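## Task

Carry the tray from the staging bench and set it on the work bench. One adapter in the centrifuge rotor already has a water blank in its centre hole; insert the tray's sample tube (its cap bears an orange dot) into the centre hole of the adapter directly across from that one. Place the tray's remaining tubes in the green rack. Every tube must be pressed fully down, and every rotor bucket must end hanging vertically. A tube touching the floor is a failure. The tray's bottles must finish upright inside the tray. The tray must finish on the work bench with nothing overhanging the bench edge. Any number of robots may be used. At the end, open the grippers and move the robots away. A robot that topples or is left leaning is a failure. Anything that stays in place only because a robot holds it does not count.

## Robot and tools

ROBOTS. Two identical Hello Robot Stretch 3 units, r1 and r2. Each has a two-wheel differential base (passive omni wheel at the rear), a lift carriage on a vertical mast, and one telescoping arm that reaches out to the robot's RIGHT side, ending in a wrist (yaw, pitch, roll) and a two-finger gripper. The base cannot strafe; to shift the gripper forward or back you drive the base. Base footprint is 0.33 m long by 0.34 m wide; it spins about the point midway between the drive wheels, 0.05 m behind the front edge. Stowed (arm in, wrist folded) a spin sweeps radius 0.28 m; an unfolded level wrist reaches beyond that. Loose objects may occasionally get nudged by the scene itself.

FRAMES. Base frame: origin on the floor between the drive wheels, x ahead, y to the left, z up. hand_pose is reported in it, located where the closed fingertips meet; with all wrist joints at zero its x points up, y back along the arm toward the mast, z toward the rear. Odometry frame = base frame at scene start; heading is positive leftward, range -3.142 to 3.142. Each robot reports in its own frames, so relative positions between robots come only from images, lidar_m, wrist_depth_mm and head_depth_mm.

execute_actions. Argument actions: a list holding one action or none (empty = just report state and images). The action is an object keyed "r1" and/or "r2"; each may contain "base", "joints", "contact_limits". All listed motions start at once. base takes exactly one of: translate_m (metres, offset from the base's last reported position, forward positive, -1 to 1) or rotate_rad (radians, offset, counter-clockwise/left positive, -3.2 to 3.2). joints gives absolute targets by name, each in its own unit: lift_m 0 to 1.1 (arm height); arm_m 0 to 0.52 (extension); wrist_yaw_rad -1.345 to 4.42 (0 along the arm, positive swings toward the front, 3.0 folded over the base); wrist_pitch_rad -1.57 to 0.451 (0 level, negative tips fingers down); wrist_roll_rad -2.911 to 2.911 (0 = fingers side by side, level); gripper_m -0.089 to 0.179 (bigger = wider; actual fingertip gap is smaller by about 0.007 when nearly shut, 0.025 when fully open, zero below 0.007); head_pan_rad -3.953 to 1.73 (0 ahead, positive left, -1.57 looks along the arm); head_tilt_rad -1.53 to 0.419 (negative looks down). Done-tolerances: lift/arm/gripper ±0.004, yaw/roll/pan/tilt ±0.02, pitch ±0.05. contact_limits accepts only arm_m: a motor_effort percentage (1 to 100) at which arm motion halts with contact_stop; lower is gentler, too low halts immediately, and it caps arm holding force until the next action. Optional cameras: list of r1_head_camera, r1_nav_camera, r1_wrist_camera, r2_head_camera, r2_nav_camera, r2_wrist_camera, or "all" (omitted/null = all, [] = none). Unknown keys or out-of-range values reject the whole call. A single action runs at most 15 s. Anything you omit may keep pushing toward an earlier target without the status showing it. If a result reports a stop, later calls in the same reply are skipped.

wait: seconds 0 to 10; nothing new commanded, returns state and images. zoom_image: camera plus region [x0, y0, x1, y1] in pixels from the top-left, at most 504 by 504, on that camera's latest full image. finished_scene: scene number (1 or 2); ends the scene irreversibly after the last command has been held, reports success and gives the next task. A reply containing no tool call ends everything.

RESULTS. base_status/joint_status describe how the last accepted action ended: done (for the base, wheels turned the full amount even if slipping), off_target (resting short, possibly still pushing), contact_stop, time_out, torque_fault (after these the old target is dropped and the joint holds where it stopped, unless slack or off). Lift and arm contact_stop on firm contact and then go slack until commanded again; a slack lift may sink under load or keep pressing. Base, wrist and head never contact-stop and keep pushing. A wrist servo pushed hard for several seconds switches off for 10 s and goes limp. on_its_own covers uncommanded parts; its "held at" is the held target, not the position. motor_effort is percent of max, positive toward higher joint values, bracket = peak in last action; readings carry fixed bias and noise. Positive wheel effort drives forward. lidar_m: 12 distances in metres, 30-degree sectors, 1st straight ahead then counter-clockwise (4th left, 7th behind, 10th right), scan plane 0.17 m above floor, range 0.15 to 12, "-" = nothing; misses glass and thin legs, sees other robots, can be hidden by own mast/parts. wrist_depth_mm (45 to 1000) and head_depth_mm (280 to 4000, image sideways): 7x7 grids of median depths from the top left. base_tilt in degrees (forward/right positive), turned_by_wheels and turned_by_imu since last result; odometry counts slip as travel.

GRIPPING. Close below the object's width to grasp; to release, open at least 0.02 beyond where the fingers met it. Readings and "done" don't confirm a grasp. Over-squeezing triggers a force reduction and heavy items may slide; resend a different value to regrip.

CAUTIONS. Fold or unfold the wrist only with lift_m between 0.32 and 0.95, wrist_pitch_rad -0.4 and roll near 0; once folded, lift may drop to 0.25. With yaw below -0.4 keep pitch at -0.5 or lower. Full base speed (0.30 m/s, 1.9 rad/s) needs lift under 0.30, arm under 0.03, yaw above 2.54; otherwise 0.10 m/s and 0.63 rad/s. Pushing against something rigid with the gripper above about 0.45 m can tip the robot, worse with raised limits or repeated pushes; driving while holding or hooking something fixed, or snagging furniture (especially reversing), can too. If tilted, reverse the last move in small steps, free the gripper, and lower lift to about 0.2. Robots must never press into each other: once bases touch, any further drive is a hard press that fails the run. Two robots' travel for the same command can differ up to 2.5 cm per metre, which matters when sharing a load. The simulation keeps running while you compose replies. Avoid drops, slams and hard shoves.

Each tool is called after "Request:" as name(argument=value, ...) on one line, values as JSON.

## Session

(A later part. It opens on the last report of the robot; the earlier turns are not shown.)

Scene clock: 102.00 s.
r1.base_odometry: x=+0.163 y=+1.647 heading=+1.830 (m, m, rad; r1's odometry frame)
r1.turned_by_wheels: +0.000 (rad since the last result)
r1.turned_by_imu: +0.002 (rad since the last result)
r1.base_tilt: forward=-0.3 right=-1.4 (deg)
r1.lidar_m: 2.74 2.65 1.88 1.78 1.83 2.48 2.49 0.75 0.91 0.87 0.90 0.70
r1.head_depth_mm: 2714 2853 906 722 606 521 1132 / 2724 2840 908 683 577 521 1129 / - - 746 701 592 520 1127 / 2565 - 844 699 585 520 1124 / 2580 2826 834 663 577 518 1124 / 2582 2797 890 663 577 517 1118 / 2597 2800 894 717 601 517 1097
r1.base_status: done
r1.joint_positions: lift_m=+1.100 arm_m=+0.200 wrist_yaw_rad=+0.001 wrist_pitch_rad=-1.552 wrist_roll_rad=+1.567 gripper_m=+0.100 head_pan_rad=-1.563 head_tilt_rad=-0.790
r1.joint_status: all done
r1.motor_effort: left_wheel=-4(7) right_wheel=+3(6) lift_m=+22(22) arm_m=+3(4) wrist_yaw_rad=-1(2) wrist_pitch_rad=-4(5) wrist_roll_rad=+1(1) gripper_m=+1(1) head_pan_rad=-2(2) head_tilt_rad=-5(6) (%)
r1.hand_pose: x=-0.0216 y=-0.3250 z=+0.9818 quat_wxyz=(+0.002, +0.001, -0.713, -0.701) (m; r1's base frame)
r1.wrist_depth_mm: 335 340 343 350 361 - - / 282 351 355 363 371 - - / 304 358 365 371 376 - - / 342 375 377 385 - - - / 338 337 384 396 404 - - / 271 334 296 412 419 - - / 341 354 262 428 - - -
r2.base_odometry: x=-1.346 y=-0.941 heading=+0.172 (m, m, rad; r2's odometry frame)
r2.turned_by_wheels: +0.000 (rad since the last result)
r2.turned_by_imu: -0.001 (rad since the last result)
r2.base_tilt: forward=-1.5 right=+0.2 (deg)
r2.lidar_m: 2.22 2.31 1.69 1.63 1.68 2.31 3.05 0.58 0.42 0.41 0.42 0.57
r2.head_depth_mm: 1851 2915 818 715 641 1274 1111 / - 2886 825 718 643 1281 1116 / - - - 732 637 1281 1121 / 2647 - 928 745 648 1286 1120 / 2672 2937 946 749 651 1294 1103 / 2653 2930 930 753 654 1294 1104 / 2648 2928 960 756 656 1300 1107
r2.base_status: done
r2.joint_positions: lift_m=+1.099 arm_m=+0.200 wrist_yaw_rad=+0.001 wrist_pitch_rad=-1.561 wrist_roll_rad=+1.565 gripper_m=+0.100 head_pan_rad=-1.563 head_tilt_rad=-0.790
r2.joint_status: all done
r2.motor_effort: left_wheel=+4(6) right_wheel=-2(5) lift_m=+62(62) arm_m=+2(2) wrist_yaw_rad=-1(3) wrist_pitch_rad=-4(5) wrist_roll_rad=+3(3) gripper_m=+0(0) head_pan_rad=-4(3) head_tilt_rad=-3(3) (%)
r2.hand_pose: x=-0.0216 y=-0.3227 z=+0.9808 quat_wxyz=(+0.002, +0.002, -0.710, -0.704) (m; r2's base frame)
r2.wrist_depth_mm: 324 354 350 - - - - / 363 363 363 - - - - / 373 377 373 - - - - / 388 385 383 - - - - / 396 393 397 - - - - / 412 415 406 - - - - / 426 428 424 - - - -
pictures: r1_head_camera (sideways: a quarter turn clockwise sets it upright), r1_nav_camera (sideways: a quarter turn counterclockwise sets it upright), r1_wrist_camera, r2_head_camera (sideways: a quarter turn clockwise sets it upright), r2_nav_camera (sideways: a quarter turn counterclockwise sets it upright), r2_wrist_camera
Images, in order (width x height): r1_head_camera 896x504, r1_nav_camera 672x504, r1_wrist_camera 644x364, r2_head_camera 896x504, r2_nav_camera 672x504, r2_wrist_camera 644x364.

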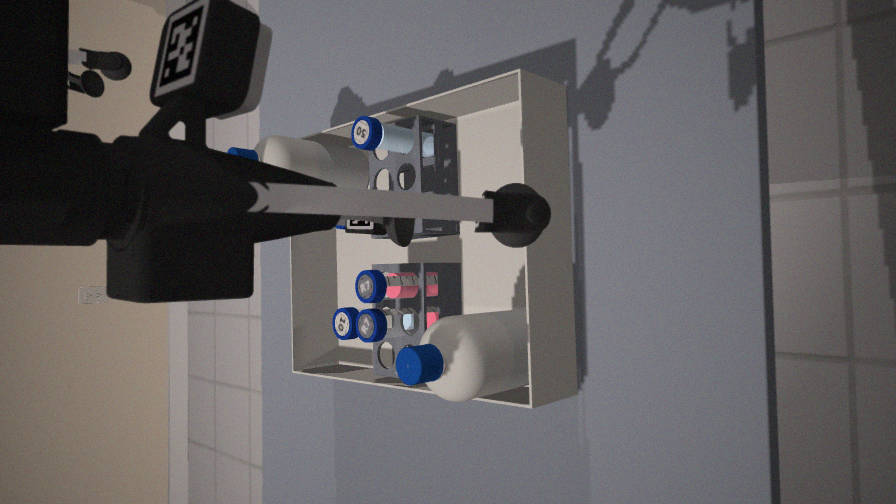

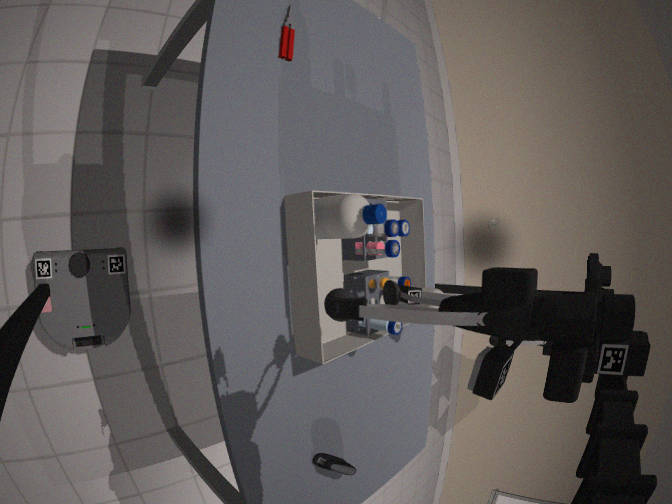

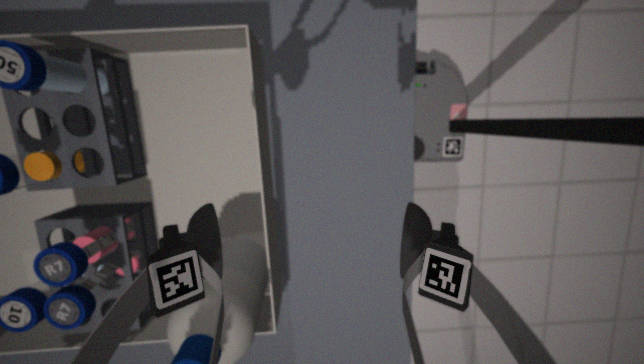

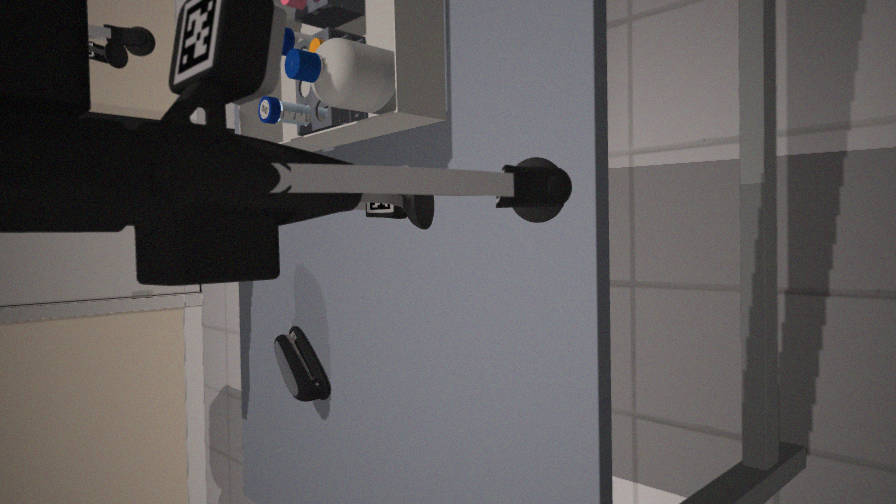

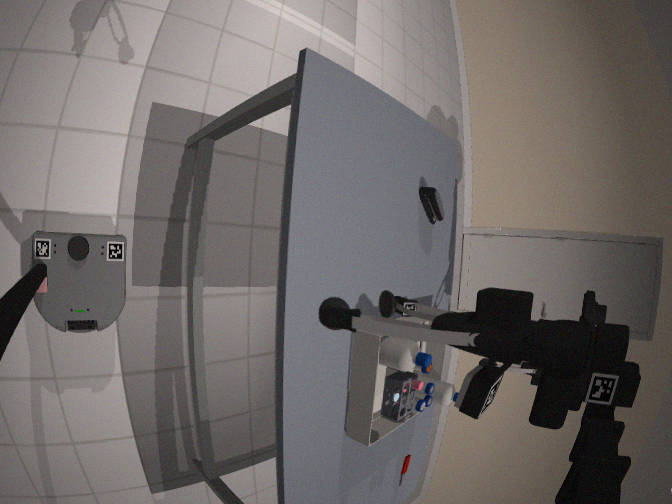

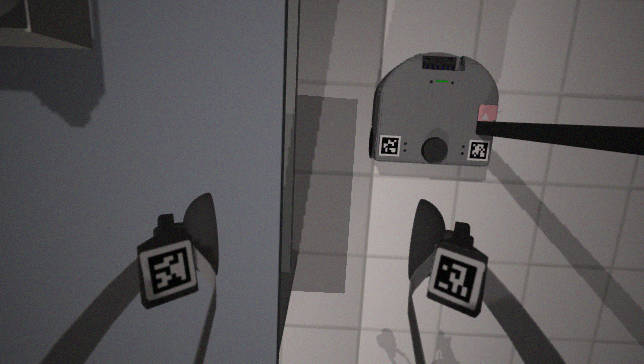

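Request:
execute_actions(actions=[{"r1":{"base":{"translate_m":-0.02},"joints":{"arm_m":0.253}},"r2":{"base":{"translate_m":-0.345}}}], cameras=[])

Request:
execute_actions(actions=[{"r1":{"joints":{"lift_m":1.0}},"r2":{"joints":{"arm_m":0.41}}}], cameras=["r1_wrist_camera","r2_wrist_camera","r2_head_camera"])

Scene clock: 119.50 s.
r1.base_odometry: x=+0.168 y=+1.628 heading=+1.830 (m, m, rad; r1's odometry frame)
r1.turned_by_wheels: +0.000 (rad since the last result)
r1.turned_by_imu: +0.002 (rad since the last result)
r1.base_tilt: forward=-0.4 right=-1.3 (deg)
r1.lidar_m: 2.77 2.64 1.89 1.78 1.84 2.47 2.47 0.73 0.91 0.87 0.90 0.72
r1.head_depth_mm: 2674 2831 904 725 607 522 1124 / 2649 2733 901 702 593 520 1128 / - 2819 744 682 578 519 1125 / 2571 2670 847 695 589 517 1121 / 2503 2733 842 679 581 519 1123 / 2619 2818 864 534 574 517 1121 / 2547 2793 891 718 601 517 1106
r1.base_status: done
r1.joint_positions: lift_m=+1.100 arm_m=+0.253 wrist_yaw_rad=+0.001 wrist_pitch_rad=-1.552 wrist_roll_rad=+1.567 gripper_m=+0.100 head_pan_rad=-1.563 head_tilt_rad=-0.790
r1.joint_status: all done
r1.motor_effort: left_wheel=-3(9) right_wheel=+3(4) lift_m=+22(22) arm_m=+4(3) wrist_yaw_rad=-1(0) wrist_pitch_rad=-5(5) wrist_roll_rad=+1(1) gripper_m=+0(0) head_pan_rad=-2(3) head_tilt_rad=-5(6) (%)
r1.hand_pose: x=-0.0216 y=-0.3780 z=+0.9818 quat_wxyz=(+0.002, +0.001, -0.713, -0.701) (m; r1's base frame)
r1.wrist_depth_mm: 339 341 348 349 354 - - / 337 298 359 358 366 - - / 342 333 367 374 379 - - / 365 316 377 384 388 - - / 381 366 390 394 404 - - / 393 274 398 399 418 - - / 368 342 337 356 436 - -
r2.base_odometry: x=-1.686 y=-1.000 heading=+0.172 (m, m, rad; r2's odometry frame)
r2.turned_by_wheels: +0.000 (rad since the last result)
r2.turned_by_imu: +0.000 (rad since the last result)
r2.base_tilt: forward=-1.5 right=+0.3 (deg)
r2.lidar_m: 2.56 2.31 1.69 1.63 1.69 2.31 2.71 0.58 0.42 0.41 0.42 0.58
r2.head_depth_mm: 2800 2927 896 737 641 1281 1111 / - 2867 931 738 643 1274 1115 / - - - 716 636 1279 1118 / 2637 - 863 723 649 1286 1120 / 1245 2845 847 726 651 1292 1123 / 2627 2955 807 725 654 1293 1107 / 2681 2905 963 756 656 1296 1108
r2.base_status: done
r2.joint_positions: lift_m=+1.099 arm_m=+0.200 wrist_yaw_rad=+0.001 wrist_pitch_rad=-1.561 wrist_roll_rad=+1.565 gripper_m=+0.100 head_pan_rad=-1.563 head_tilt_rad=-0.790
r2.joint_status: not commanded
r2.motor_effort: left_wheel=+4(4) right_wheel=-3(6) lift_m=+62(62) arm_m=+2(3) wrist_yaw_rad=-1(1) wrist_pitch_rad=-4(4) wrist_roll_rad=+2(2) gripper_m=+0(0) head_pan_rad=-3(3) head_tilt_rad=-4(3) (%)
r2.hand_pose: x=-0.0216 y=-0.3227 z=+0.9808 quat_wxyz=(+0.002, +0.002, -0.710, -0.704) (m; r2's base frame)
r2.wrist_depth_mm: 354 350 350 - - - - / 356 361 358 - - - - / 339 370 372 - - - - / 350 383 384 - - - - / 363 396 397 - - - - / 360 402 410 - - - - / 325 429 425 - - - -
pictures: none
No camera images: the call's "cameras" was empty. Leave "cameras" out to get every camera's image.

Scene clock: 122.30 s.
r1.base_odometry: x=+0.168 y=+1.628 heading=+1.830 (m, m, rad; r1's odometry frame)
r1.turned_by_wheels: +0.000 (rad since the last result)
r1.turned_by_imu: +0.001 (rad since the last result)
r1.base_tilt: forward=-0.3 right=-1.4 (deg)
r1.lidar_m: 2.76 2.64 1.88 1.77 1.84 2.46 2.47 0.73 0.91 0.87 0.90 0.72
r1.head_depth_mm: - 2830 903 730 606 520 1118 / - - 907 703 589 520 1122 / - - 733 694 577 518 1119 / 2573 2787 - 696 587 517 1122 / 2429 2592 835 678 582 519 1118 / 2595 2841 862 532 575 517 1121 / 2587 2784 894 717 601 517 1103
r1.base_status: not commanded
r1.joint_positions: lift_m=+1.000 arm_m=+0.253 wrist_yaw_rad=+0.001 wrist_pitch_rad=-1.552 wrist_roll_rad=+1.567 gripper_m=+0.100 head_pan_rad=-1.563 head_tilt_rad=-0.790
r1.joint_status: all done
r1.motor_effort: left_wheel=-3(3) right_wheel=+3(3) lift_m=+14(21) arm_m=+3(3) wrist_yaw_rad=-1(1) wrist_pitch_rad=-5(5) wrist_roll_rad=+1(1) gripper_m=+0(1) head_pan_rad=-2(2) head_tilt_rad=-5(5) (%)
r1.hand_pose: x=-0.0216 y=-0.3779 z=+0.8823 quat_wxyz=(+0.002, +0.001, -0.713, -0.701) (m; r1's base frame)
r1.wrist_depth_mm: 220 234 220 256 260 266 - / 197 254 260 263 267 274 - / 204 261 268 272 277 281 - / 212 269 277 281 287 - - / 230 281 285 290 294 - - / 241 240 295 299 305 - - / 204 272 266 308 316 323 -
r2.base_odometry: x=-1.686 y=-1.000 heading=+0.172 (m, m, rad; r2's odometry frame)
r2.turned_by_wheels: +0.000 (rad since the last result)
r2.turned_by_imu: +0.000 (rad since the last result)
r2.base_tilt: forward=-1.5 right=+0.3 (deg)
r2.lidar_m: 2.56 2.31 1.69 1.63 1.68 2.31 2.71 0.58 0.42 0.41 0.42 0.58
r2.head_depth_mm: 2666 2944 927 735 641 1275 1112 / 2594 2942 933 740 645 1280 1112 / 2613 2953 872 722 646 1281 1119 / 2552 2907 863 722 648 1282 1119 / 791 2850 846 726 650 1288 1125 / 2637 2931 810 725 655 1298 1105 / 2655 2939 960 754 656 1297 1113
r2.base_status: not commanded
r2.joint_positions: lift_m=+1.099 arm_m=+0.410 wrist_yaw_rad=+0.000 wrist_pitch_rad=-1.562 wrist_roll_rad=+1.565 gripper_m=+0.100 head_pan_rad=-1.563 head_tilt_rad=-0.790
r2.joint_status: all done
r2.motor_effort: left_wheel=+4(4) right_wheel=-2(2) lift_m=+62(62) arm_m=+2(2) wrist_yaw_rad=-1(2) wrist_pitch_rad=-4(4) wrist_roll_rad=+2(2) gripper_m=+0(0) head_pan_rad=-3(3) head_tilt_rad=-3(3) (%)
r2.hand_pose: x=-0.0215 y=-0.5327 z=+0.9808 quat_wxyz=(+0.002, +0.002, -0.710, -0.704) (m; r2's base frame)
r2.wrist_depth_mm: 351 348 349 347 347 - - / 358 360 361 357 356 359 - / 315 365 370 366 368 - - / 283 355 378 381 379 - - / 345 376 388 395 392 - - / 344 334 401 408 409 - - / 397 389 330 421 427 - -
pictures: r1_wrist_camera, r2_head_camera (sideways: a quarter turn clockwise sets it upright), r2_wrist_camera
Images, in order (width x height): r1_wrist_camera 644x364, r2_head_camera 896x504, r2_wrist_camera 644x364.

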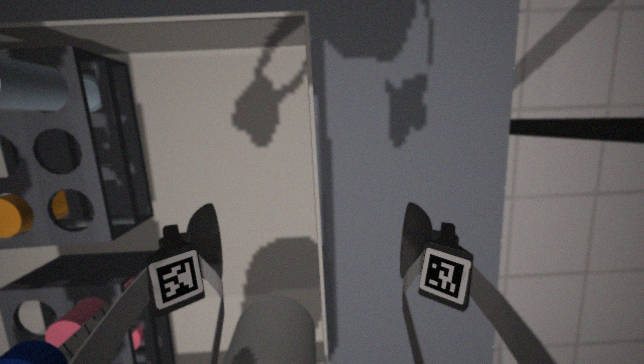

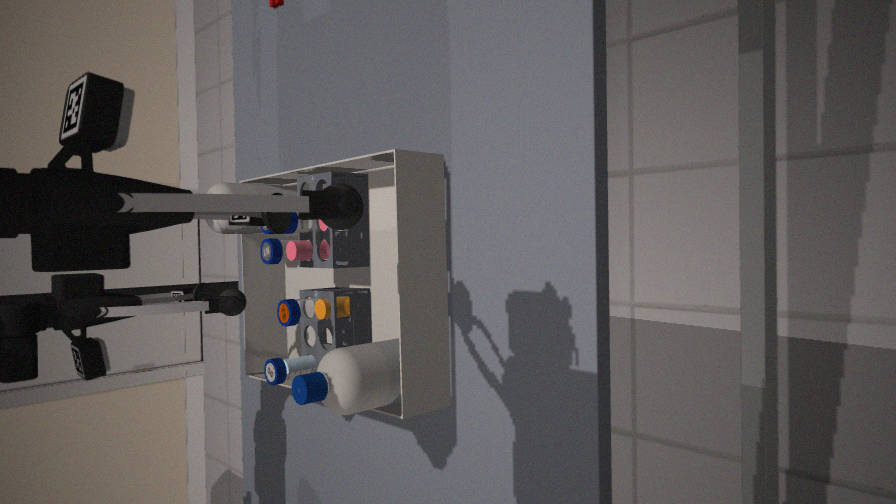

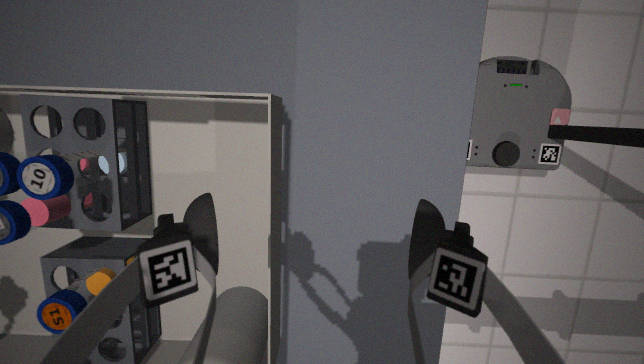

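Request:
execute_actions(actions=[{"r2":{"base":{"translate_m":0.035},"joints":{"arm_m":0.452}}}], cameras=[])

Request:
execute_actions(actions=[{"r1":{"joints":{"lift_m":0.94,"gripper_m":0.07}},"r2":{"joints":{"lift_m":0.97,"gripper_m":0.07}}}], cameras=["r1_wrist_camera","r2_wrist_camera"])

Scene clock: 130.50 s.
r1.base_odometry: x=+0.168 y=+1.628 heading=+1.830 (m, m, rad; r1's odometry frame)
r1.turned_by_wheels: +0.000 (rad since the last result)
r1.turned_by_imu: +0.001 (rad since the last result)
r1.base_tilt: forward=-0.2 right=-1.5 (deg)
r1.lidar_m: 2.75 2.63 1.88 1.78 1.83 2.48 2.47 0.73 0.91 0.87 0.90 0.72
r1.head_depth_mm: - 2827 903 726 605 520 1126 / - - 909 699 592 520 1126 / - - 735 694 577 519 1124 / 2592 2840 - 695 590 517 1118 / 2427 2681 837 679 582 517 1120 / 2618 2787 863 533 577 518 1121 / 2605 2777 889 719 601 516 1098
r1.base_status: not commanded
r1.joint_positions: lift_m=+1.000 arm_m=+0.253 wrist_yaw_rad=+0.001 wrist_pitch_rad=-1.552 wrist_roll_rad=+1.567 gripper_m=+0.100 head_pan_rad=-1.563 head_tilt_rad=-0.790
r1.joint_status: not commanded
r1.motor_effort: left_wheel=-3(3) right_wheel=+3(3) lift_m=+14(14) arm_m=+4(4) wrist_yaw_rad=-1(0) wrist_pitch_rad=-5(5) wrist_roll_rad=+1(1) gripper_m=+1(1) head_pan_rad=-3(2) head_tilt_rad=-5(5) (%)
r1.hand_pose: x=-0.0216 y=-0.3779 z=+0.8823 quat_wxyz=(+0.002, +0.001, -0.713, -0.701) (m; r1's base frame)
r1.wrist_depth_mm: 220 235 218 255 261 266 - / 196 254 261 263 269 275 - / 204 262 267 272 276 281 - / 211 269 277 281 286 - - / 230 280 286 291 293 - - / 240 240 297 298 307 - - / 204 273 266 309 314 324 -
r2.base_odometry: x=-1.652 y=-0.994 heading=+0.172 (m, m, rad; r2's odometry frame)
r2.turned_by_wheels: +0.000 (rad since the last result)
r2.turned_by_imu: +0.000 (rad since the last result)
r2.base_tilt: forward=-1.5 right=+0.4 (deg)
r2.lidar_m: 2.52 2.31 1.69 1.63 1.69 2.31 2.75 0.58 0.42 0.41 0.42 0.58
r2.head_depth_mm: 2656 2911 928 736 641 1271 1112 / 2605 2931 933 719 643 1276 1117 / 2686 2874 856 722 647 1279 1117 / 801 2855 864 724 648 1285 1120 / 803 2909 833 709 652 1293 1129 / 2669 2936 954 728 652 1296 1104 / 2672 2957 959 754 656 1298 1109
r2.base_status: done
r2.joint_positions: lift_m=+1.099 arm_m=+0.452 wrist_yaw_rad=+0.000 wrist_pitch_rad=-1.562 wrist_roll_rad=+1.565 gripper_m=+0.100 head_pan_rad=-1.563 head_tilt_rad=-0.790
r2.joint_status: all done
r2.motor_effort: left_wheel=+4(9) right_wheel=-2(4) lift_m=+62(62) arm_m=+2(2) wrist_yaw_rad=-1(0) wrist_pitch_rad=-4(4) wrist_roll_rad=+2(2) gripper_m=+0(0) head_pan_rad=-3(3) head_tilt_rad=-3(3) (%)
r2.hand_pose: x=-0.0215 y=-0.5747 z=+0.9808 quat_wxyz=(+0.002, +0.002, -0.710, -0.704) (m; r2's base frame)
r2.wrist_depth_mm: 348 355 350 347 347 351 - / 345 326 357 357 357 359 - / 253 311 370 371 371 369 - / 295 348 382 382 383 - - / 395 344 391 392 394 - - / 409 276 406 406 406 - - / 383 354 274 413 420 - -
pictures: none
No camera images: the call's "cameras" was empty. Leave "cameras" out to get every camera's image.

Scene clock: 132.50 s.
r1.base_odometry: x=+0.168 y=+1.628 heading=+1.830 (m, m, rad; r1's odometry frame)
r1.turned_by_wheels: +0.000 (rad since the last result)
r1.turned_by_imu: +0.000 (rad since the last result)
r1.base_tilt: forward=-0.3 right=-1.4 (deg)
r1.lidar_m: 2.76 2.65 1.88 1.78 1.83 2.47 2.47 0.73 0.92 0.87 0.90 0.72
r1.head_depth_mm: 2627 - - 727 606 521 1130 / 2609 - 871 687 593 520 1120 / 2602 - - 694 577 519 1120 / 2609 2844 906 690 587 519 1116 / 600 2563 819 678 581 519 1123 / 2479 2787 863 533 576 518 1118 / 2621 2818 895 720 601 517 1098
r1.base_status: not commanded
r1.joint_positions: lift_m=+0.940 arm_m=+0.253 wrist_yaw_rad=+0.001 wrist_pitch_rad=-1.552 wrist_roll_rad=+1.567 gripper_m=+0.070 head_pan_rad=-1.563 head_tilt_rad=-0.790
r1.joint_status: all done
r1.motor_effort: left_wheel=-3(3) right_wheel=+3(3) lift_m=+14(14) arm_m=+4(4) wrist_yaw_rad=-1(1) wrist_pitch_rad=-5(5) wrist_roll_rad=+1(1) gripper_m=+1(79) head_pan_rad=-3(2) head_tilt_rad=-6(5) (%)
r1.hand_pose: x=-0.0216 y=-0.3779 z=+0.8223 quat_wxyz=(+0.002, +0.001, -0.713, -0.701) (m; r1's base frame)
r1.wrist_depth_mm: 181 187 196 200 203 205 957 / 194 199 203 206 210 212 - / 196 206 208 212 215 219 - / 188 213 215 219 223 225 - / 194 219 222 225 231 233 - / 212 224 231 233 - 242 - / 189 231 238 243 247 252 -
r2.base_odometry: x=-1.652 y=-0.994 heading=+0.172 (m, m, rad; r2's odometry frame)
r2.turned_by_wheels: +0.000 (rad since the last result)
r2.turned_by_imu: +0.000 (rad since the last result)
r2.base_tilt: forward=-1.5 right=+0.2 (deg)
r2.lidar_m: 2.52 2.31 1.69 1.63 1.69 2.31 2.75 0.58 0.42 0.41 0.42 0.58
r2.head_depth_mm: 2571 - 925 735 641 1276 1110 / - 2952 932 719 643 1283 1117 / - - 857 721 644 1283 1119 / 2516 966 864 724 648 1289 1121 / 767 2939 836 711 652 1288 1129 / 2678 2947 954 728 651 1290 1107 / 2670 2926 962 754 657 1302 1108
r2.base_status: not commanded
r2.joint_positions: lift_m=+0.971 arm_m=+0.452 wrist_yaw_rad=+0.000 wrist_pitch_rad=-1.562 wrist_roll_rad=+1.565 gripper_m=+0.070 head_pan_rad=-1.563 head_tilt_rad=-0.790
r2.joint_status: all done
r2.motor_effort: left_wheel=+3(3) right_wheel=-2(2) lift_m=+18(55) arm_m=+2(2) wrist_yaw_rad=+0(2) wrist_pitch_rad=-4(4) wrist_roll_rad=+2(2) gripper_m=+0(80) head_pan_rad=-3(3) head_tilt_rad=-4(3) (%)
r2.hand_pose: x=-0.0215 y=-0.5747 z=+0.8530 quat_wxyz=(+0.002, +0.002, -0.710, -0.704) (m; r2's base frame)
r2.wrist_depth_mm: 192 197 191 227 227 227 226 / 220 234 233 233 234 234 234 / 210 242 241 241 241 239 241 / 217 248 249 248 249 247 - / 223 258 255 256 255 256 - / 224 264 268 265 270 262 - / 209 275 270 274 275 276 -
pictures: r1_wrist_camera, r2_wrist_camera
Images, in order (width x height): r1_wrist_camera 644x364, r2_wrist_camera 644x364.

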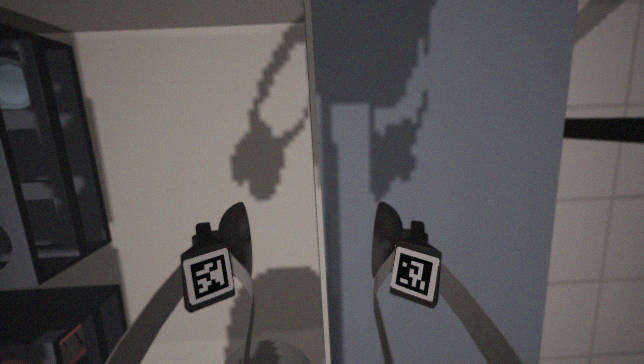

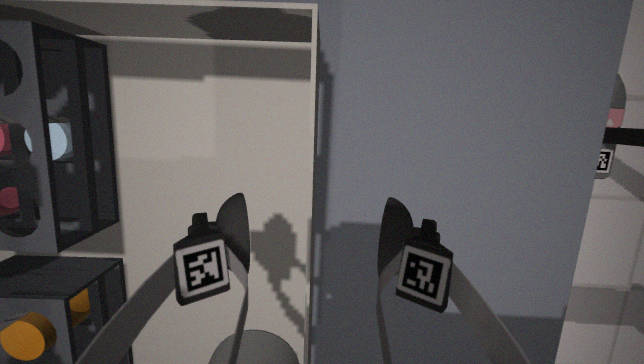

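Request:
execute_actions(actions=[{"r1":{"joints":{"lift_m":0.893}},"r2":{"joints":{"lift_m":0.893}}}], cameras=[])

Request:
execute_actions(actions=[{"r1":{"joints":{"gripper_m":-0.06}},"r2":{"joints":{"gripper_m":-0.06}}}], cameras=[])

Request:
execute_actions(actions=[{"r1":{"joints":{"lift_m":0.98}},"r2":{"joints":{"lift_m":0.98}}}], cameras=["r1_wrist_camera","r2_wrist_camera","r1_nav_camera","r2_nav_camera"])

Scene clock: 140.80 s.
r1.base_odometry: x=+0.168 y=+1.628 heading=+1.830 (m, m, rad; r1's odometry frame)
r1.turned_by_wheels: +0.000 (rad since the last result)
r1.turned_by_imu: +0.001 (rad since the last result)
r1.base_tilt: forward=-0.3 right=-1.3 (deg)
r1.lidar_m: 2.77 2.64 1.88 1.78 1.83 2.47 2.47 0.73 0.91 0.87 0.90 0.72
r1.head_depth_mm: 2630 2930 - - 592 520 1125 / 2651 2895 - 694 590 518 1125 / 2644 2976 - 681 577 519 1124 / 2623 2823 846 679 578 518 1121 / 628 706 821 679 582 518 1121 / 645 2678 867 532 574 518 1118 / 2611 2815 897 720 600 518 1096
r1.base_status: not commanded
r1.joint_positions: lift_m=+0.900 arm_m=+0.253 wrist_yaw_rad=+0.001 wrist_pitch_rad=-1.553 wrist_roll_rad=+1.567 gripper_m=+0.070 head_pan_rad=-1.563 head_tilt_rad=-0.790
r1.joint_status: lift_m contact_stop (moved -0.040 of -0.047)
r1.on_its_own: lift_m is slack since a contact_stop, until your next command for it (your +0.893 is given up)
r1.motor_effort: left_wheel=-3(3) right_wheel=+3(4) lift_m=+17(17) arm_m=+4(3) wrist_yaw_rad=+0(0) wrist_pitch_rad=-4(5) wrist_roll_rad=+1(1) gripper_m=-1(3) head_pan_rad=-3(3) head_tilt_rad=-5(5) (%)
r1.hand_pose: x=-0.0216 y=-0.3777 z=+0.7825 quat_wxyz=(+0.002, +0.001, -0.713, -0.701) (m; r1's base frame)
r1.wrist_depth_mm: 157 158 159 163 166 168 170 / 161 163 165 168 171 173 175 / 166 167 169 173 176 178 181 / 170 173 175 178 182 184 188 / 175 179 180 184 188 190 194 / 182 184 189 190 196 196 - / 185 192 194 197 201 205 -
r2.base_odometry: x=-1.652 y=-0.994 heading=+0.172 (m, m, rad; r2's odometry frame)
r2.turned_by_wheels: +0.000 (rad since the last result)
r2.turned_by_imu: +0.000 (rad since the last result)
r2.base_tilt: forward=-1.5 right=+0.2 (deg)
r2.lidar_m: 2.52 2.31 1.69 1.63 1.69 2.31 2.75 0.58 0.43 0.41 0.42 0.58
r2.head_depth_mm: 2660 2922 - 717 634 1271 1113 / 2652 - 886 719 643 1278 1120 / 2644 - 848 720 647 1279 1116 / 2565 941 844 724 649 1283 1120 / 787 2861 836 712 651 1292 1123 / 2659 2917 955 729 655 1297 1105 / 2667 2904 964 756 656 1294 1112
r2.base_status: not commanded
r2.joint_positions: lift_m=+0.897 arm_m=+0.452 wrist_yaw_rad=+0.000 wrist_pitch_rad=-1.568 wrist_roll_rad=+1.565 gripper_m=+0.070 head_pan_rad=-1.563 head_tilt_rad=-0.790
r2.joint_status: lift_m contact_stop (moved -0.074 of -0.078)
r2.on_its_own: lift_m is slack since a contact_stop, until your next command for it
r2.motor_effort: left_wheel=+2(3) right_wheel=+0(2) lift_m=+40(42) arm_m=+2(2) wrist_yaw_rad=+0(0) wrist_pitch_rad=-1(4) wrist_roll_rad=+3(2) gripper_m=-2(3) head_pan_rad=-3(4) head_tilt_rad=-4(4) (%)
r2.hand_pose: x=-0.0215 y=-0.5732 z=+0.7792 quat_wxyz=(+0.002, +0.002, -0.708, -0.706) (m; r2's base frame)
r2.wrist_depth_mm: 160 160 159 160 161 160 160 / 165 164 164 164 165 165 164 / 170 169 169 170 170 170 170 / 175 175 175 175 176 175 175 / 181 181 180 181 181 181 180 / 188 187 187 187 190 186 188 / 191 194 192 194 195 194 193
pictures: none
No camera images: the call's "cameras" was empty. Leave "cameras" out to get every camera's image.

not run: a stop came earlier in this reply.

not run: a stop came earlier in this reply.

Touching the table. Raise slightly, grip, lift.

Request:
execute_actions(actions=[{"r1":{"joints":{"lift_m":0.905}},"r2":{"joints":{"lift_m":0.903}}}], cameras=[])

Request:
execute_actions(actions=[{"r1":{"joints":{"gripper_m":-0.06}},"r2":{"joints":{"gripper_m":-0.06}}}], cameras=[])

Request:
execute_actions(actions=[{"r1":{"joints":{"lift_m":0.995}},"r2":{"joints":{"lift_m":0.993}}}], cameras=["r1_wrist_camera","r2_wrist_camera","r1_nav_camera","r2_nav_camera"])

Scene clock: 146.63 s.
r1.base_odometry: x=+0.168 y=+1.628 heading=+1.830 (m, m, rad; r1's odometry frame)
r1.turned_by_wheels: +0.000 (rad since the last result)
r1.turned_by_imu: +0.001 (rad since the last result)
r1.base_tilt: forward=-0.2 right=-1.4 (deg)
r1.lidar_m: 2.76 2.64 1.88 1.78 1.83 2.47 2.47 0.73 0.91 0.87 0.90 0.72
r1.head_depth_mm: 2608 2956 - - 593 521 1123 / 2628 2880 - 686 591 520 1127 / 2642 2909 - 680 579 519 1126 / 2588 2848 852 680 576 519 1124 / 625 716 816 681 583 520 1118 / 640 2799 862 533 574 518 1114 / 2591 2802 894 718 601 517 1093
r1.base_status: not commanded
r1.joint_positions: lift_m=+0.905 arm_m=+0.253 wrist_yaw_rad=+0.001 wrist_pitch_rad=-1.553 wrist_roll_rad=+1.567 gripper_m=+0.070 head_pan_rad=-1.563 head_tilt_rad=-0.790
r1.joint_status: all done
r1.motor_effort: left_wheel=-3(3) right_wheel=+3(3) lift_m=+22(21) arm_m=+3(4) wrist_yaw_rad=+0(1) wrist_pitch_rad=-4(4) wrist_roll_rad=+1(1) gripper_m=+1(0) head_pan_rad=-3(3) head_tilt_rad=-5(5) (%)
r1.hand_pose: x=-0.0216 y=-0.3777 z=+0.7868 quat_wxyz=(+0.002, +0.001, -0.713, -0.701) (m; r1's base frame)
r1.wrist_depth_mm: 160 161 163 166 170 172 174 / 165 166 168 171 175 177 180 / 170 171 173 177 181 183 185 / 174 176 179 182 186 188 192 / 177 183 184 188 192 195 - / 187 188 192 194 - 202 - / 189 195 198 202 205 211 -
r2.base_odometry: x=-1.652 y=-0.994 heading=+0.172 (m, m, rad; r2's odometry frame)
r2.turned_by_wheels: +0.000 (rad since the last result)
r2.turned_by_imu: +0.000 (rad since the last result)
r2.base_tilt: forward=-1.6 right=+0.3 (deg)
r2.lidar_m: 2.52 2.31 1.69 1.63 1.69 2.30 2.74 0.58 0.42 0.41 0.42 0.58
r2.head_depth_mm: 2681 2911 - 717 641 1279 1111 / 2667 - 900 719 643 1281 1113 / 2635 - 850 720 646 1281 1113 / 2568 941 848 723 649 1286 1122 / 784 2857 834 711 650 1286 1119 / 2670 2916 954 730 654 1293 1102 / 2673 2929 958 756 656 1292 1112
r2.base_status: not commanded
r2.joint_positions: lift_m=+0.902 arm_m=+0.452 wrist_yaw_rad=+0.000 wrist_pitch_rad=-1.565 wrist_roll_rad=+1.565 gripper_m=+0.070 head_pan_rad=-1.563 head_tilt_rad=-0.790
r2.joint_status: all done
r2.motor_effort: left_wheel=+2(2) right_wheel=-1(1) lift_m=+62(63) arm_m=+2(2) wrist_yaw_rad=-1(2) wrist_pitch_rad=-3(4) wrist_roll_rad=+3(2) gripper_m=+0(2) head_pan_rad=-3(3) head_tilt_rad=-2(3) (%)
r2.hand_pose: x=-0.0215 y=-0.5738 z=+0.7846 quat_wxyz=(+0.002, +0.002, -0.709, -0.705) (m; r2's base frame)
r2.wrist_depth_mm: 163 162 163 163 163 164 163 / 167 167 167 168 169 168 169 / 172 172 172 174 174 173 173 / 179 178 178 178 179 180 179 / 184 183 182 184 185 184 185 / 190 190 192 190 193 191 191 / 194 197 197 197 198 198 197
pictures: none
No camera images: the call's "cameras" was empty. Leave "cameras" out to get every camera's image.

Scene clock: 148.43 s.
r1.base_odometry: x=+0.168 y=+1.628 heading=+1.830 (m, m, rad; r1's odometry frame)
r1.turned_by_wheels: +0.000 (rad since the last result)
r1.turned_by_imu: +0.000 (rad since the last result)
r1.base_tilt: forward=-0.2 right=-1.3 (deg)
r1.lidar_m: 2.76 2.64 1.89 1.78 1.84 2.47 2.47 0.73 0.91 0.87 0.90 0.72
r1.head_depth_mm: 2630 2925 - - 592 522 1125 / 2604 2908 - 688 591 520 1124 / 2649 2896 - 682 577 520 1123 / 2620 2822 857 679 577 518 1119 / 626 714 822 680 586 517 1122 / 641 2783 862 537 575 517 1119 / 2607 2816 890 718 601 516 1100
r1.base_status: not commanded
r1.joint_positions: lift_m=+0.905 arm_m=+0.253 wrist_yaw_rad=+0.001 wrist_pitch_rad=-1.561 wrist_roll_rad=+1.567 gripper_m=-0.059 head_pan_rad=-1.563 head_tilt_rad=-0.790
r1.joint_status: all done
r1.motor_effort: left_wheel=-2(3) right_wheel=+2(3) lift_m=+22(22) arm_m=+3(3) wrist_yaw_rad=-1(1) wrist_pitch_rad=+0(4) wrist_roll_rad=+1(1) gripper_m=-26(99) head_pan_rad=-3(2) head_tilt_rad=-5(5) (%)
r1.hand_pose: x=-0.0216 y=-0.3756 z=+0.7870 quat_wxyz=(+0.002, +0.001, -0.710, -0.704) (m; r1's base frame)
r1.wrist_depth_mm: 159 161 163 167 170 173 176 / 164 165 168 172 175 178 182 / 168 171 172 178 181 184 186 / 174 176 179 183 186 189 195 / 178 182 184 - 193 197 - / 185 187 189 197 200 204 - / 188 194 198 202 207 210 -
r2.base_odometry: x=-1.652 y=-0.994 heading=+0.172 (m, m, rad; r2's odometry frame)
r2.turned_by_wheels: +0.000 (rad since the last result)
r2.turned_by_imu: +0.000 (rad since the last result)
r2.base_tilt: forward=-1.5 right=+0.3 (deg)
r2.lidar_m: 2.52 2.31 1.68 1.63 1.69 2.30 2.74 0.58 0.42 0.41 0.42 0.58
r2.head_depth_mm: 2664 2935 - 715 640 1276 1109 / 2673 - 903 719 643 1275 1117 / 2633 - 851 719 645 1281 1121 / 2591 966 844 724 647 1288 1118 / 783 2838 832 709 650 1293 1122 / 2655 2911 953 730 654 1293 1110 / 2701 2923 962 754 657 1296 1110
r2.base_status: not commanded
r2.joint_positions: lift_m=+0.902 arm_m=+0.452 wrist_yaw_rad=+0.000 wrist_pitch_rad=-1.554 wrist_roll_rad=+1.565 gripper_m=-0.059 head_pan_rad=-1.563 head_tilt_rad=-0.790
r2.joint_status: all done
r2.motor_effort: left_wheel=+2(2) right_wheel=-1(1) lift_m=+61(62) arm_m=+1(2) wrist_yaw_rad=-1(2) wrist_pitch_rad=-8(9) wrist_roll_rad=+2(2) gripper_m=-23(99) head_pan_rad=-3(3) head_tilt_rad=-3(3) (%)
r2.hand_pose: x=-0.0215 y=-0.5767 z=+0.7844 quat_wxyz=(+0.002, +0.002, -0.713, -0.701) (m; r2's base frame)
r2.wrist_depth_mm: 164 163 162 163 164 162 162 / 168 168 168 167 168 167 166 / 174 174 172 173 173 172 172 / 179 178 179 178 178 178 177 / 185 186 184 - 185 183 182 / 192 191 191 191 190 190 189 / 197 199 197 197 198 196 195
pictures: none
No camera images: the call's "cameras" was empty. Leave "cameras" out to get every camera's image.

Scene clock: 152.63 s.
r1.base_odometry: x=+0.168 y=+1.628 heading=+1.830 (m, m, rad; r1's odometry frame)
r1.turned_by_wheels: +0.000 (rad since the last result)
r1.turned_by_imu: +0.001 (rad since the last result)
r1.base_tilt: forward=-0.2 right=-1.3 (deg)
r1.lidar_m: 2.77 2.63 1.88 1.78 1.83 2.46 2.47 0.73 0.91 0.87 0.90 0.72
r1.head_depth_mm: - 2838 903 727 603 520 1123 / - - 975 619 592 519 1120 / - - 734 587 579 519 1128 / 2537 2873 - 575 597 518 1122 / 619 762 625 509 603 517 1119 / 2499 2815 613 481 602 517 1117 / 2562 2850 893 680 600 517 1097
r1.base_status: not commanded
r1.joint_positions: lift_m=+0.995 arm_m=+0.253 wrist_yaw_rad=+0.007 wrist_pitch_rad=-1.554 wrist_roll_rad=+1.558 gripper_m=-0.050 head_pan_rad=-1.563 head_tilt_rad=-0.791
r1.joint_status: all done
r1.on_its_own: gripper_m is held at -0.051, not at your -0.060, by its stall guard, which is not easing now
r1.motor_effort: left_wheel=+1(13) right_wheel=-1(14) lift_m=+25(26) arm_m=+3(3) wrist_yaw_rad=-7(10) wrist_pitch_rad=-4(5) wrist_roll_rad=+4(5) gripper_m=-20(25) head_pan_rad=-3(3) head_tilt_rad=-5(5) (%)
r1.hand_pose: x=-0.0217 y=-0.3776 z=+0.8766 quat_wxyz=(+0.007, +0.007, -0.713, -0.701) (m; r1's base frame)
r1.wrist_depth_mm: 102 171 184 249 254 258 - / 109 133 207 257 262 266 - / 123 145 231 265 272 277 - / 218 178 219 273 280 287 - / 190 212 209 209 290 - - / 194 201 199 192 299 - - / 189 191 189 190 309 - -
r2.base_odometry: x=-1.652 y=-0.994 heading=+0.172 (m, m, rad; r2's odometry frame)
r2.turned_by_wheels: +0.000 (rad since the last result)
r2.turned_by_imu: +0.000 (rad since the last result)
r2.base_tilt: forward=-1.5 right=+0.3 (deg)
r2.lidar_m: 2.52 2.32 1.69 1.63 1.69 2.31 2.75 0.58 0.42 0.41 0.42 0.58
r2.head_depth_mm: - 2875 930 734 640 1280 1114 / - 2932 835 739 644 1281 1111 / - 855 674 742 645 1284 1122 / 800 902 785 709 648 1286 1121 / 2531 2918 799 706 651 1286 1119 / 2679 2898 916 752 655 1294 1107 / 2690 2942 960 755 657 1299 1112
r2.base_status: not commanded
r2.joint_positions: lift_m=+0.992 arm_m=+0.452 wrist_yaw_rad=+0.000 wrist_pitch_rad=-1.559 wrist_roll_rad=+1.566 gripper_m=-0.051 head_pan_rad=-1.563 head_tilt_rad=-0.790
r2.joint_status: all done
r2.on_its_own: gripper_m is held at -0.052, not at your -0.060, by its stall guard, which is not easing now
r2.motor_effort: left_wheel=+3(8) right_wheel=-3(6) lift_m=+65(73) arm_m=+1(1) wrist_yaw_rad=-1(0) wrist_pitch_rad=-6(8) wrist_roll_rad=+2(3) gripper_m=-20(23) head_pan_rad=-3(3) head_tilt_rad=-3(4) (%)
r2.hand_pose: x=-0.0215 y=-0.5756 z=+0.8744 quat_wxyz=(+0.002, +0.002, -0.711, -0.703) (m; r2's base frame)
r2.wrist_depth_mm: 122 123 124 244 245 246 249 / 135 136 137 253 254 253 254 / 150 152 154 260 262 263 263 / 170 173 175 266 269 268 - / 191 198 202 - 281 278 - / 207 235 234 269 288 288 - / 221 268 222 298 298 296 -
pictures: r1_nav_camera (sideways: a quarter turn counterclockwise sets it upright), r1_wrist_camera, r2_nav_camera (sideways: a quarter turn counterclockwise sets it upright), r2_wrist_camera
Images, in order (width x height): r1_nav_camera 672x504, r1_wrist_camera 644x364, r2_nav_camera 672x504, r2_wrist_camera 644x364.

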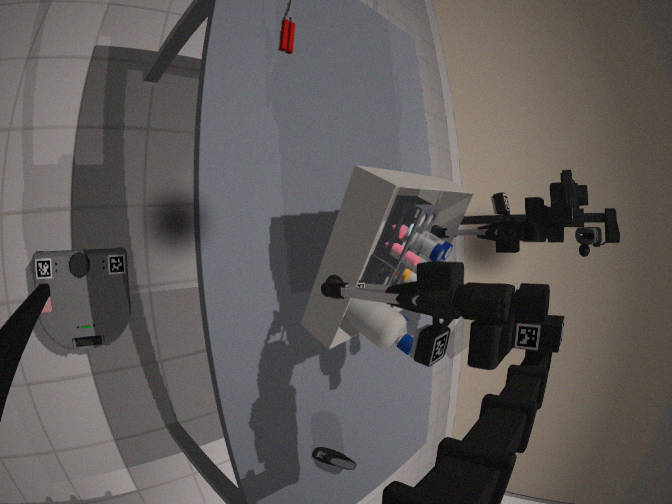

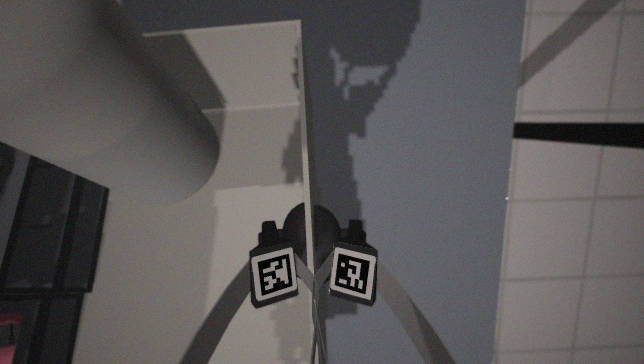

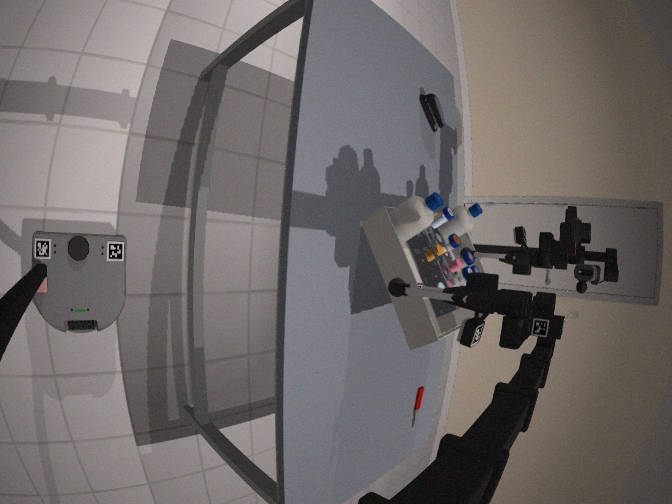

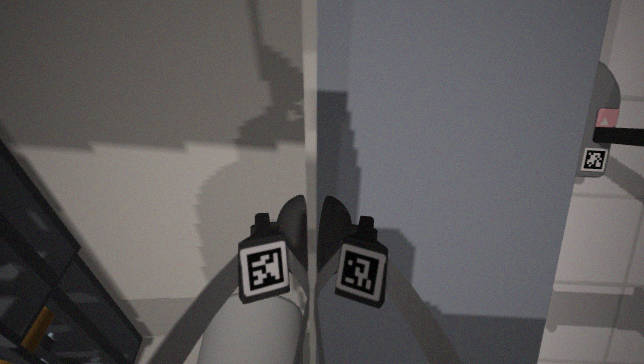

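Request:
execute_actions(actions=[{"r1":{"joints":{"lift_m":0.91}},"r2":{"joints":{"lift_m":0.908}}}], cameras=["r1_head_camera","r2_head_camera","r1_nav_camera","r2_nav_camera"])

Scene clock: 158.93 s.
r1.base_odometry: x=+0.168 y=+1.628 heading=+1.830 (m, m, rad; r1's odometry frame)
r1.turned_by_wheels: +0.000 (rad since the last result)
r1.turned_by_imu: +0.001 (rad since the last result)
r1.base_tilt: forward=-0.1 right=-1.4 (deg)
r1.lidar_m: 2.76 2.64 1.89 1.78 1.83 2.47 2.47 0.73 0.91 0.87 0.90 0.72
r1.head_depth_mm: 2684 2918 - 699 593 519 1133 / 2682 2837 842 696 590 519 1126 / 2604 2885 - 633 581 520 1123 / 2608 2835 858 678 578 520 1122 / 622 714 829 693 577 518 1113 / 613 2824 861 695 588 517 1117 / 2550 2787 893 718 601 516 1097
r1.base_status: not commanded
r1.joint_positions: lift_m=+0.916 arm_m=+0.253 wrist_yaw_rad=+0.004 wrist_pitch_rad=-1.556 wrist_roll_rad=+1.559 gripper_m=-0.050 head_pan_rad=-1.563 head_tilt_rad=-0.791
r1.joint_status: lift_m contact_stop (moved -0.079 of -0.085)
r1.on_its_own: gripper_m is held at -0.051, not at your -0.060, by its stall guard, which is not easing now; lift_m is slack since a contact_stop, until your next command for it (your +0.910 is given up)
r1.motor_effort: left_wheel=+0(1) right_wheel=+0(2) lift_m=+18(22) arm_m=+2(3) wrist_yaw_rad=-4(7) wrist_pitch_rad=-3(5) wrist_roll_rad=+4(4) gripper_m=-19(19) head_pan_rad=-2(2) head_tilt_rad=-5(5) (%)
r1.hand_pose: x=-0.0216 y=-0.3772 z=+0.7981 quat_wxyz=(+0.006, +0.005, -0.712, -0.702) (m; r1's base frame)
r1.wrist_depth_mm: 97 143 174 178 181 182 187 / 92 124 179 182 186 189 193 / 97 132 184 188 192 195 199 / 184 188 191 195 198 201 - / 190 195 196 197 205 207 - / 196 200 202 210 212 216 - / 198 208 212 216 220 224 -
r2.base_odometry: x=-1.652 y=-0.994 heading=+0.172 (m, m, rad; r2's odometry frame)
r2.turned_by_wheels: +0.000 (rad since the last result)
r2.turned_by_imu: +0.000 (rad since the last result)
r2.base_tilt: forward=-1.5 right=+0.3 (deg)
r2.lidar_m: 2.51 2.31 1.68 1.63 1.69 2.31 2.75 0.58 0.43 0.41 0.42 0.58
r2.head_depth_mm: 2680 2932 - 736 640 1270 1111 / 2611 - 899 721 644 1277 1117 / 2647 - 843 722 646 1285 1120 / 2566 963 832 720 650 1286 1125 / 773 2883 810 712 651 1287 1122 / 2666 2925 953 733 652 1299 1109 / 2663 2939 963 756 656 1292 1115
r2.base_status: not commanded
r2.joint_positions: lift_m=+0.910 arm_m=+0.452 wrist_yaw_rad=+0.000 wrist_pitch_rad=-1.574 wrist_roll_rad=+1.567 gripper_m=-0.051 head_pan_rad=-1.563 head_tilt_rad=-0.790
r2.joint_status: lift_m contact_stop (moved -0.083 of -0.084)
r2.on_its_own: gripper_m is held at -0.052, not at your -0.060, by its stall guard, which is not easing now; lift_m is slack since a contact_stop, until your next command for it
r2.motor_effort: left_wheel=+0(4) right_wheel=+1(3) lift_m=+40(59) arm_m=+1(1) wrist_yaw_rad=+0(2) wrist_pitch_rad=+2(6) wrist_roll_rad=+1(2) gripper_m=-18(20) head_pan_rad=-3(4) head_tilt_rad=-3(3) (%)
r2.hand_pose: x=-0.0215 y=-0.5717 z=+0.7922 quat_wxyz=(+0.002, +0.001, -0.706, -0.708) (m; r2's base frame)
r2.wrist_depth_mm: 171 171 171 172 172 173 172 / 177 176 176 177 178 177 177 / 181 182 181 182 184 184 183 / 184 188 187 188 190 189 189 / 191 194 193 - 196 196 197 / 195 201 201 203 202 203 202 / 204 207 207 209 210 209 209
pictures: r1_head_camera (sideways: a quarter turn clockwise sets it upright), r1_nav_camera (sideways: a quarter turn counterclockwise sets it upright), r2_head_camera (sideways: a quarter turn clockwise sets it upright), r2_nav_camera (sideways: a quarter turn counterclockwise sets it upright)
Images, in order (width x height): r1_head_camera 896x504, r1_nav_camera 672x504, r2_head_camera 896x504, r2_nav_camera 672x504.

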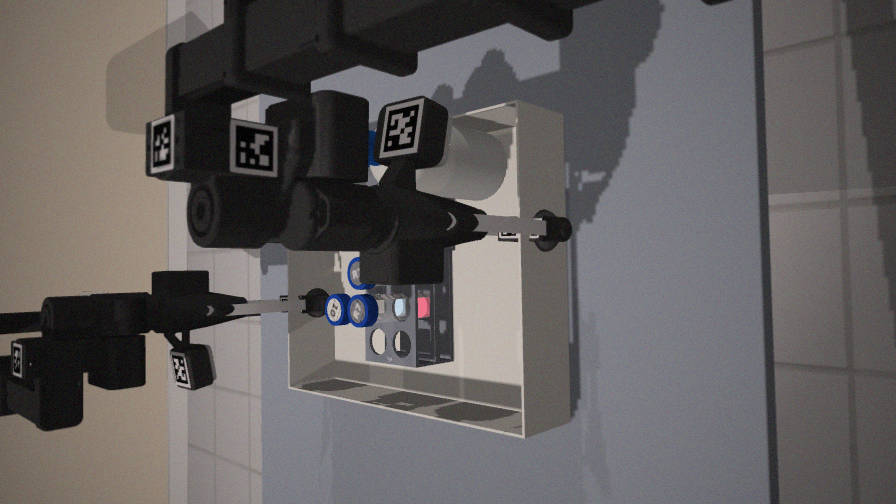

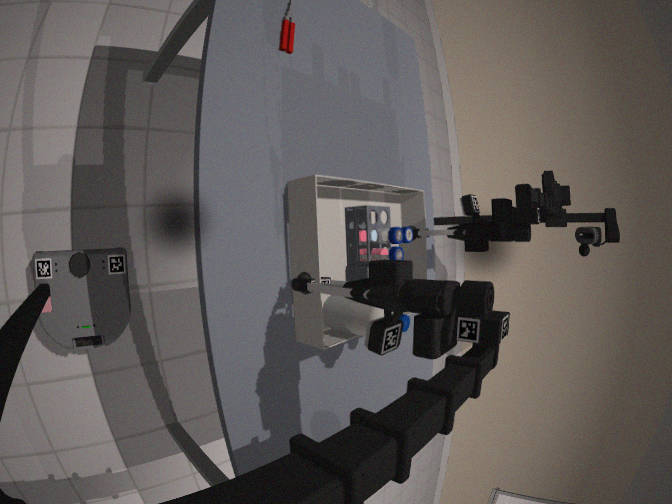

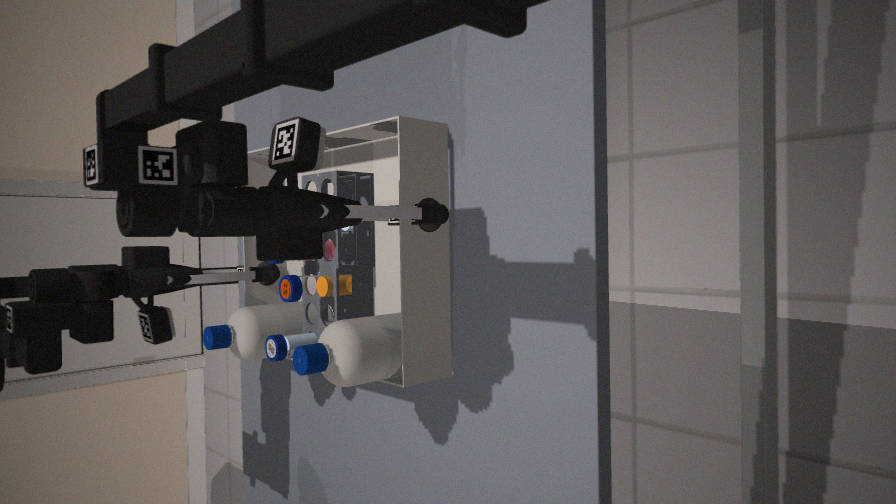

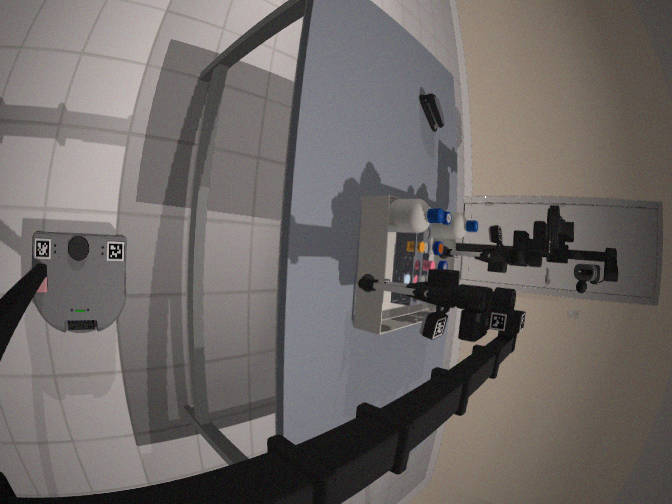

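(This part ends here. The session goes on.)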